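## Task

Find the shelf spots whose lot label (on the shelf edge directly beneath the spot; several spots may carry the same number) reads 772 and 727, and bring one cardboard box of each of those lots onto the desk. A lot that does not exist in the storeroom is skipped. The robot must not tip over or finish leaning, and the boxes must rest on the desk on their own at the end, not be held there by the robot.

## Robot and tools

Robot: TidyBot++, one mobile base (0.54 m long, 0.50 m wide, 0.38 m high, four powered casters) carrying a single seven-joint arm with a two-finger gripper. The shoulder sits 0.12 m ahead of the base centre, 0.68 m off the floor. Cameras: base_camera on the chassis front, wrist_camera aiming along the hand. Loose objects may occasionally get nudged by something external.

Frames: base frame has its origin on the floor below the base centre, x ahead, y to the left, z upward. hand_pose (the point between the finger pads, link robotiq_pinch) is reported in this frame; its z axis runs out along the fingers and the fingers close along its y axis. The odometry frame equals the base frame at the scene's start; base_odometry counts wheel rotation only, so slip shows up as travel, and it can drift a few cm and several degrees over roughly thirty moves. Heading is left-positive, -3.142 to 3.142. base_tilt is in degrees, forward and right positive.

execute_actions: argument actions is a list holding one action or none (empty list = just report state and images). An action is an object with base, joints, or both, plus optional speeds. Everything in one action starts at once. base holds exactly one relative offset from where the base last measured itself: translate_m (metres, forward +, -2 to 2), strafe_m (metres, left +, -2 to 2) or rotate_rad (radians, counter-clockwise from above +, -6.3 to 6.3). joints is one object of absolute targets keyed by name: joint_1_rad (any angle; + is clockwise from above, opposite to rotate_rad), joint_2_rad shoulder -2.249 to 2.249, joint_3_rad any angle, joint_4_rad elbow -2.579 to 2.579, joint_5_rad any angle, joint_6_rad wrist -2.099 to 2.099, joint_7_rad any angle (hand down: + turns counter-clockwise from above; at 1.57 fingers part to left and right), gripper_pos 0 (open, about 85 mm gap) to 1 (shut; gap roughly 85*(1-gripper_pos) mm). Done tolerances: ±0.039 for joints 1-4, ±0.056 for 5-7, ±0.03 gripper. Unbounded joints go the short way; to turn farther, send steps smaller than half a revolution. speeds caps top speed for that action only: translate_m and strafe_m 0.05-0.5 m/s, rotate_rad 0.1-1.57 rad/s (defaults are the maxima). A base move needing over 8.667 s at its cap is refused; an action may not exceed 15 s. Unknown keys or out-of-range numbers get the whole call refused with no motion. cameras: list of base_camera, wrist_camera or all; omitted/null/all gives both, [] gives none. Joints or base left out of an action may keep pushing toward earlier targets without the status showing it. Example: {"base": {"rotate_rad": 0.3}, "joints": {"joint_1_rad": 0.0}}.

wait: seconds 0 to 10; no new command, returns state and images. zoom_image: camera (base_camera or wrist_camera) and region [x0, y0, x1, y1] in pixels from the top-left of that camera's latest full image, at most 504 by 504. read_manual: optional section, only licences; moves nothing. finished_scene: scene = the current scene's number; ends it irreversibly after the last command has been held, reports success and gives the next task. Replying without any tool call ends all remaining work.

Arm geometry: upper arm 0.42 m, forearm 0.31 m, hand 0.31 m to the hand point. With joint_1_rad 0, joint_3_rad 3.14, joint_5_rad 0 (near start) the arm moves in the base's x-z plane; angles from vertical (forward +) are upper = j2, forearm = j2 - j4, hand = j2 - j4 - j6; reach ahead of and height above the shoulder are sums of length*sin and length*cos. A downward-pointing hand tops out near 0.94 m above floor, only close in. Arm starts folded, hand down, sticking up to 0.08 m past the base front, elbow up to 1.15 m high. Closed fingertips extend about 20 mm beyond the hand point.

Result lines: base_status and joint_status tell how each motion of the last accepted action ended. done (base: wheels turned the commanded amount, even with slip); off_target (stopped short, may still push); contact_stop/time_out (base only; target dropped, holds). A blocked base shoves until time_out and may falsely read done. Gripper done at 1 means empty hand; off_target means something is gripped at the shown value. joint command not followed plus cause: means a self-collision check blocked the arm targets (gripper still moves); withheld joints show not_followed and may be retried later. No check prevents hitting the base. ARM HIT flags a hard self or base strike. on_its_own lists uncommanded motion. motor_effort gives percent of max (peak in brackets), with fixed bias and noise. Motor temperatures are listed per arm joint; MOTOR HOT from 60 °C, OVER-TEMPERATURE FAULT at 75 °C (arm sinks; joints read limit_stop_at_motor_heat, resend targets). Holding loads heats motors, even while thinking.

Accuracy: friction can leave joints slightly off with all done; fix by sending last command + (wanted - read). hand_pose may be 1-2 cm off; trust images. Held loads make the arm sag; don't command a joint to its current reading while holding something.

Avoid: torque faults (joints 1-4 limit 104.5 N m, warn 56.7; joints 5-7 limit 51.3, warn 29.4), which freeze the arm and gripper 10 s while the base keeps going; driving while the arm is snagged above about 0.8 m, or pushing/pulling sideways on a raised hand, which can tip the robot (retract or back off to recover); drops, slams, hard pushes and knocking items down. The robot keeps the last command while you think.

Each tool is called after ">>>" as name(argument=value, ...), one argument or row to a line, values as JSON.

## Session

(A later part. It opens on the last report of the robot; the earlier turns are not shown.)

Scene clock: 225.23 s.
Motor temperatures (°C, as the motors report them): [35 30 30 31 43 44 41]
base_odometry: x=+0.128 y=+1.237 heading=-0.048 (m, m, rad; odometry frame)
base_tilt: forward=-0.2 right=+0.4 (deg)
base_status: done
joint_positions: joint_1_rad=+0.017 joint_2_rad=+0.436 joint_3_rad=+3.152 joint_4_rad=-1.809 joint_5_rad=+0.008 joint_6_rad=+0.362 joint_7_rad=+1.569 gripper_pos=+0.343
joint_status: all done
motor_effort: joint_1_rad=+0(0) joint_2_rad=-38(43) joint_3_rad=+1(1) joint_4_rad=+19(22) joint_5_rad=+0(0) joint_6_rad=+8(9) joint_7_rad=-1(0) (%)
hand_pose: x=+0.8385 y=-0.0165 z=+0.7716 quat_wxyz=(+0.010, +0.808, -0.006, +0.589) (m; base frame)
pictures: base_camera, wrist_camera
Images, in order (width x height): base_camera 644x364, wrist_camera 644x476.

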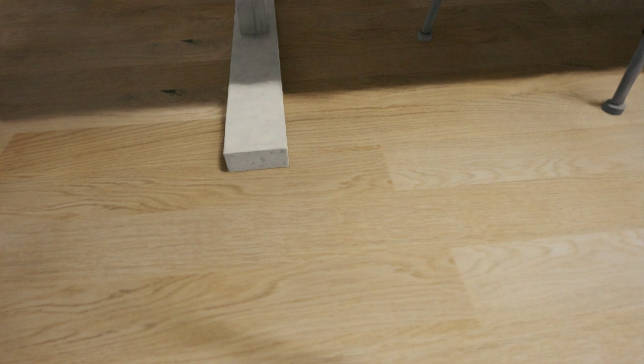

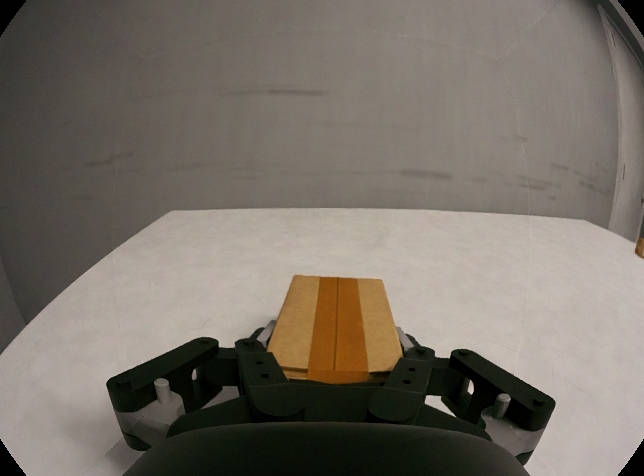

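>>> execute_actions(
  actions=[
    {"joints":{"joint_2_rad":0.475,"joint_6_rad":0.42}},
  ],
  cameras=[],
)

>>> execute_actions(
  actions=[
    {"joints":{"gripper_pos":0}},
  ],
  cameras=["wrist_camera"],
)

>>> execute_actions(
  actions=[
    {"base":{"translate_m":-0.15},"joints":{"joint_2_rad":0.3}},
  ],
  cameras=["wrist_camera"],
)

Scene clock: 228.57 s.
Motor temperatures (°C, as the motors report them): [35 31 30 31 43 44 41]
base_odometry: x=+0.128 y=+1.237 heading=-0.048 (m, m, rad; odometry frame)
base_tilt: forward=-0.2 right=+0.5 (deg)
base_status: not commanded
joint_positions: joint_1_rad=+0.017 joint_2_rad=+0.453 joint_3_rad=+3.152 joint_4_rad=-1.809 joint_5_rad=+0.008 joint_6_rad=+0.398 joint_7_rad=+1.569 gripper_pos=+0.343
joint_status: all done
motor_effort: joint_1_rad=+0(0) joint_2_rad=-37(39) joint_3_rad=+1(1) joint_4_rad=+18(19) joint_5_rad=+0(0) joint_6_rad=+8(8) joint_7_rad=-1(0) (%)
hand_pose: x=+0.8434 y=-0.0165 z=+0.7700 quat_wxyz=(+0.010, +0.803, -0.006, +0.596) (m; base frame)
pictures: none
No camera images: the call's "cameras" was empty. Leave "cameras" out to get every camera's image.

Scene clock: 229.67 s.
Motor temperatures (°C, as the motors report them): [35 31 30 31 43 44 41]
base_odometry: x=+0.128 y=+1.237 heading=-0.048 (m, m, rad; odometry frame)
base_tilt: forward=-0.1 right=+0.4 (deg)
base_status: not commanded
joint_positions: joint_1_rad=+0.017 joint_2_rad=+0.453 joint_3_rad=+3.152 joint_4_rad=-1.809 joint_5_rad=+0.008 joint_6_rad=+0.398 joint_7_rad=+1.569 gripper_pos=+0.000
joint_status: all done
motor_effort: joint_1_rad=+0(0) joint_2_rad=-37(37) joint_3_rad=+1(1) joint_4_rad=+18(18) joint_5_rad=+0(0) joint_6_rad=+8(7) joint_7_rad=+0(0) (%)
hand_pose: x=+0.8434 y=-0.0165 z=+0.7700 quat_wxyz=(+0.010, +0.803, -0.006, +0.596) (m; base frame)
pictures: wrist_camera
Images, in order (width x height): wrist_camera 644x476.

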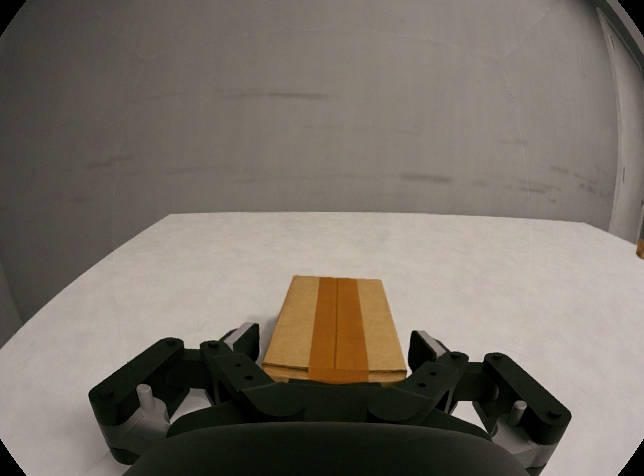

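Scene clock: 231.13 s.
Motor temperatures (°C, as the motors report them): [35 31 30 31 43 44 41]
base_odometry: x=-0.022 y=+1.244 heading=-0.048 (m, m, rad; odometry frame)
base_tilt: forward=-0.1 right=+0.5 (deg)
base_status: done
joint_positions: joint_1_rad=+0.017 joint_2_rad=+0.293 joint_3_rad=+3.152 joint_4_rad=-1.809 joint_5_rad=+0.008 joint_6_rad=+0.400 joint_7_rad=+1.569 gripper_pos=+0.000
joint_status: all done
motor_effort: joint_1_rad=+0(4) joint_2_rad=-33(42) joint_3_rad=+1(1) joint_4_rad=+19(20) joint_5_rad=+0(0) joint_6_rad=+8(8) joint_7_rad=+0(0) (%)
hand_pose: x=+0.8201 y=-0.0160 z=+0.8844 quat_wxyz=(+0.011, +0.752, -0.006, +0.659) (m; base frame)
pictures: wrist_camera
Images, in order (width x height): wrist_camera 644x476.

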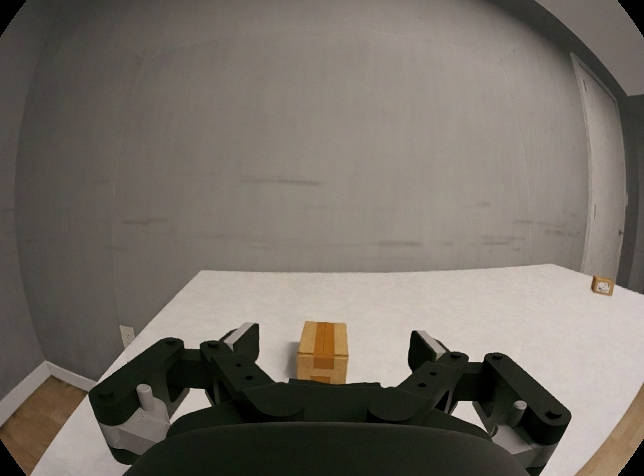

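>>> finished_scene(
  scene=1,
)

The scene is finished: the task was done.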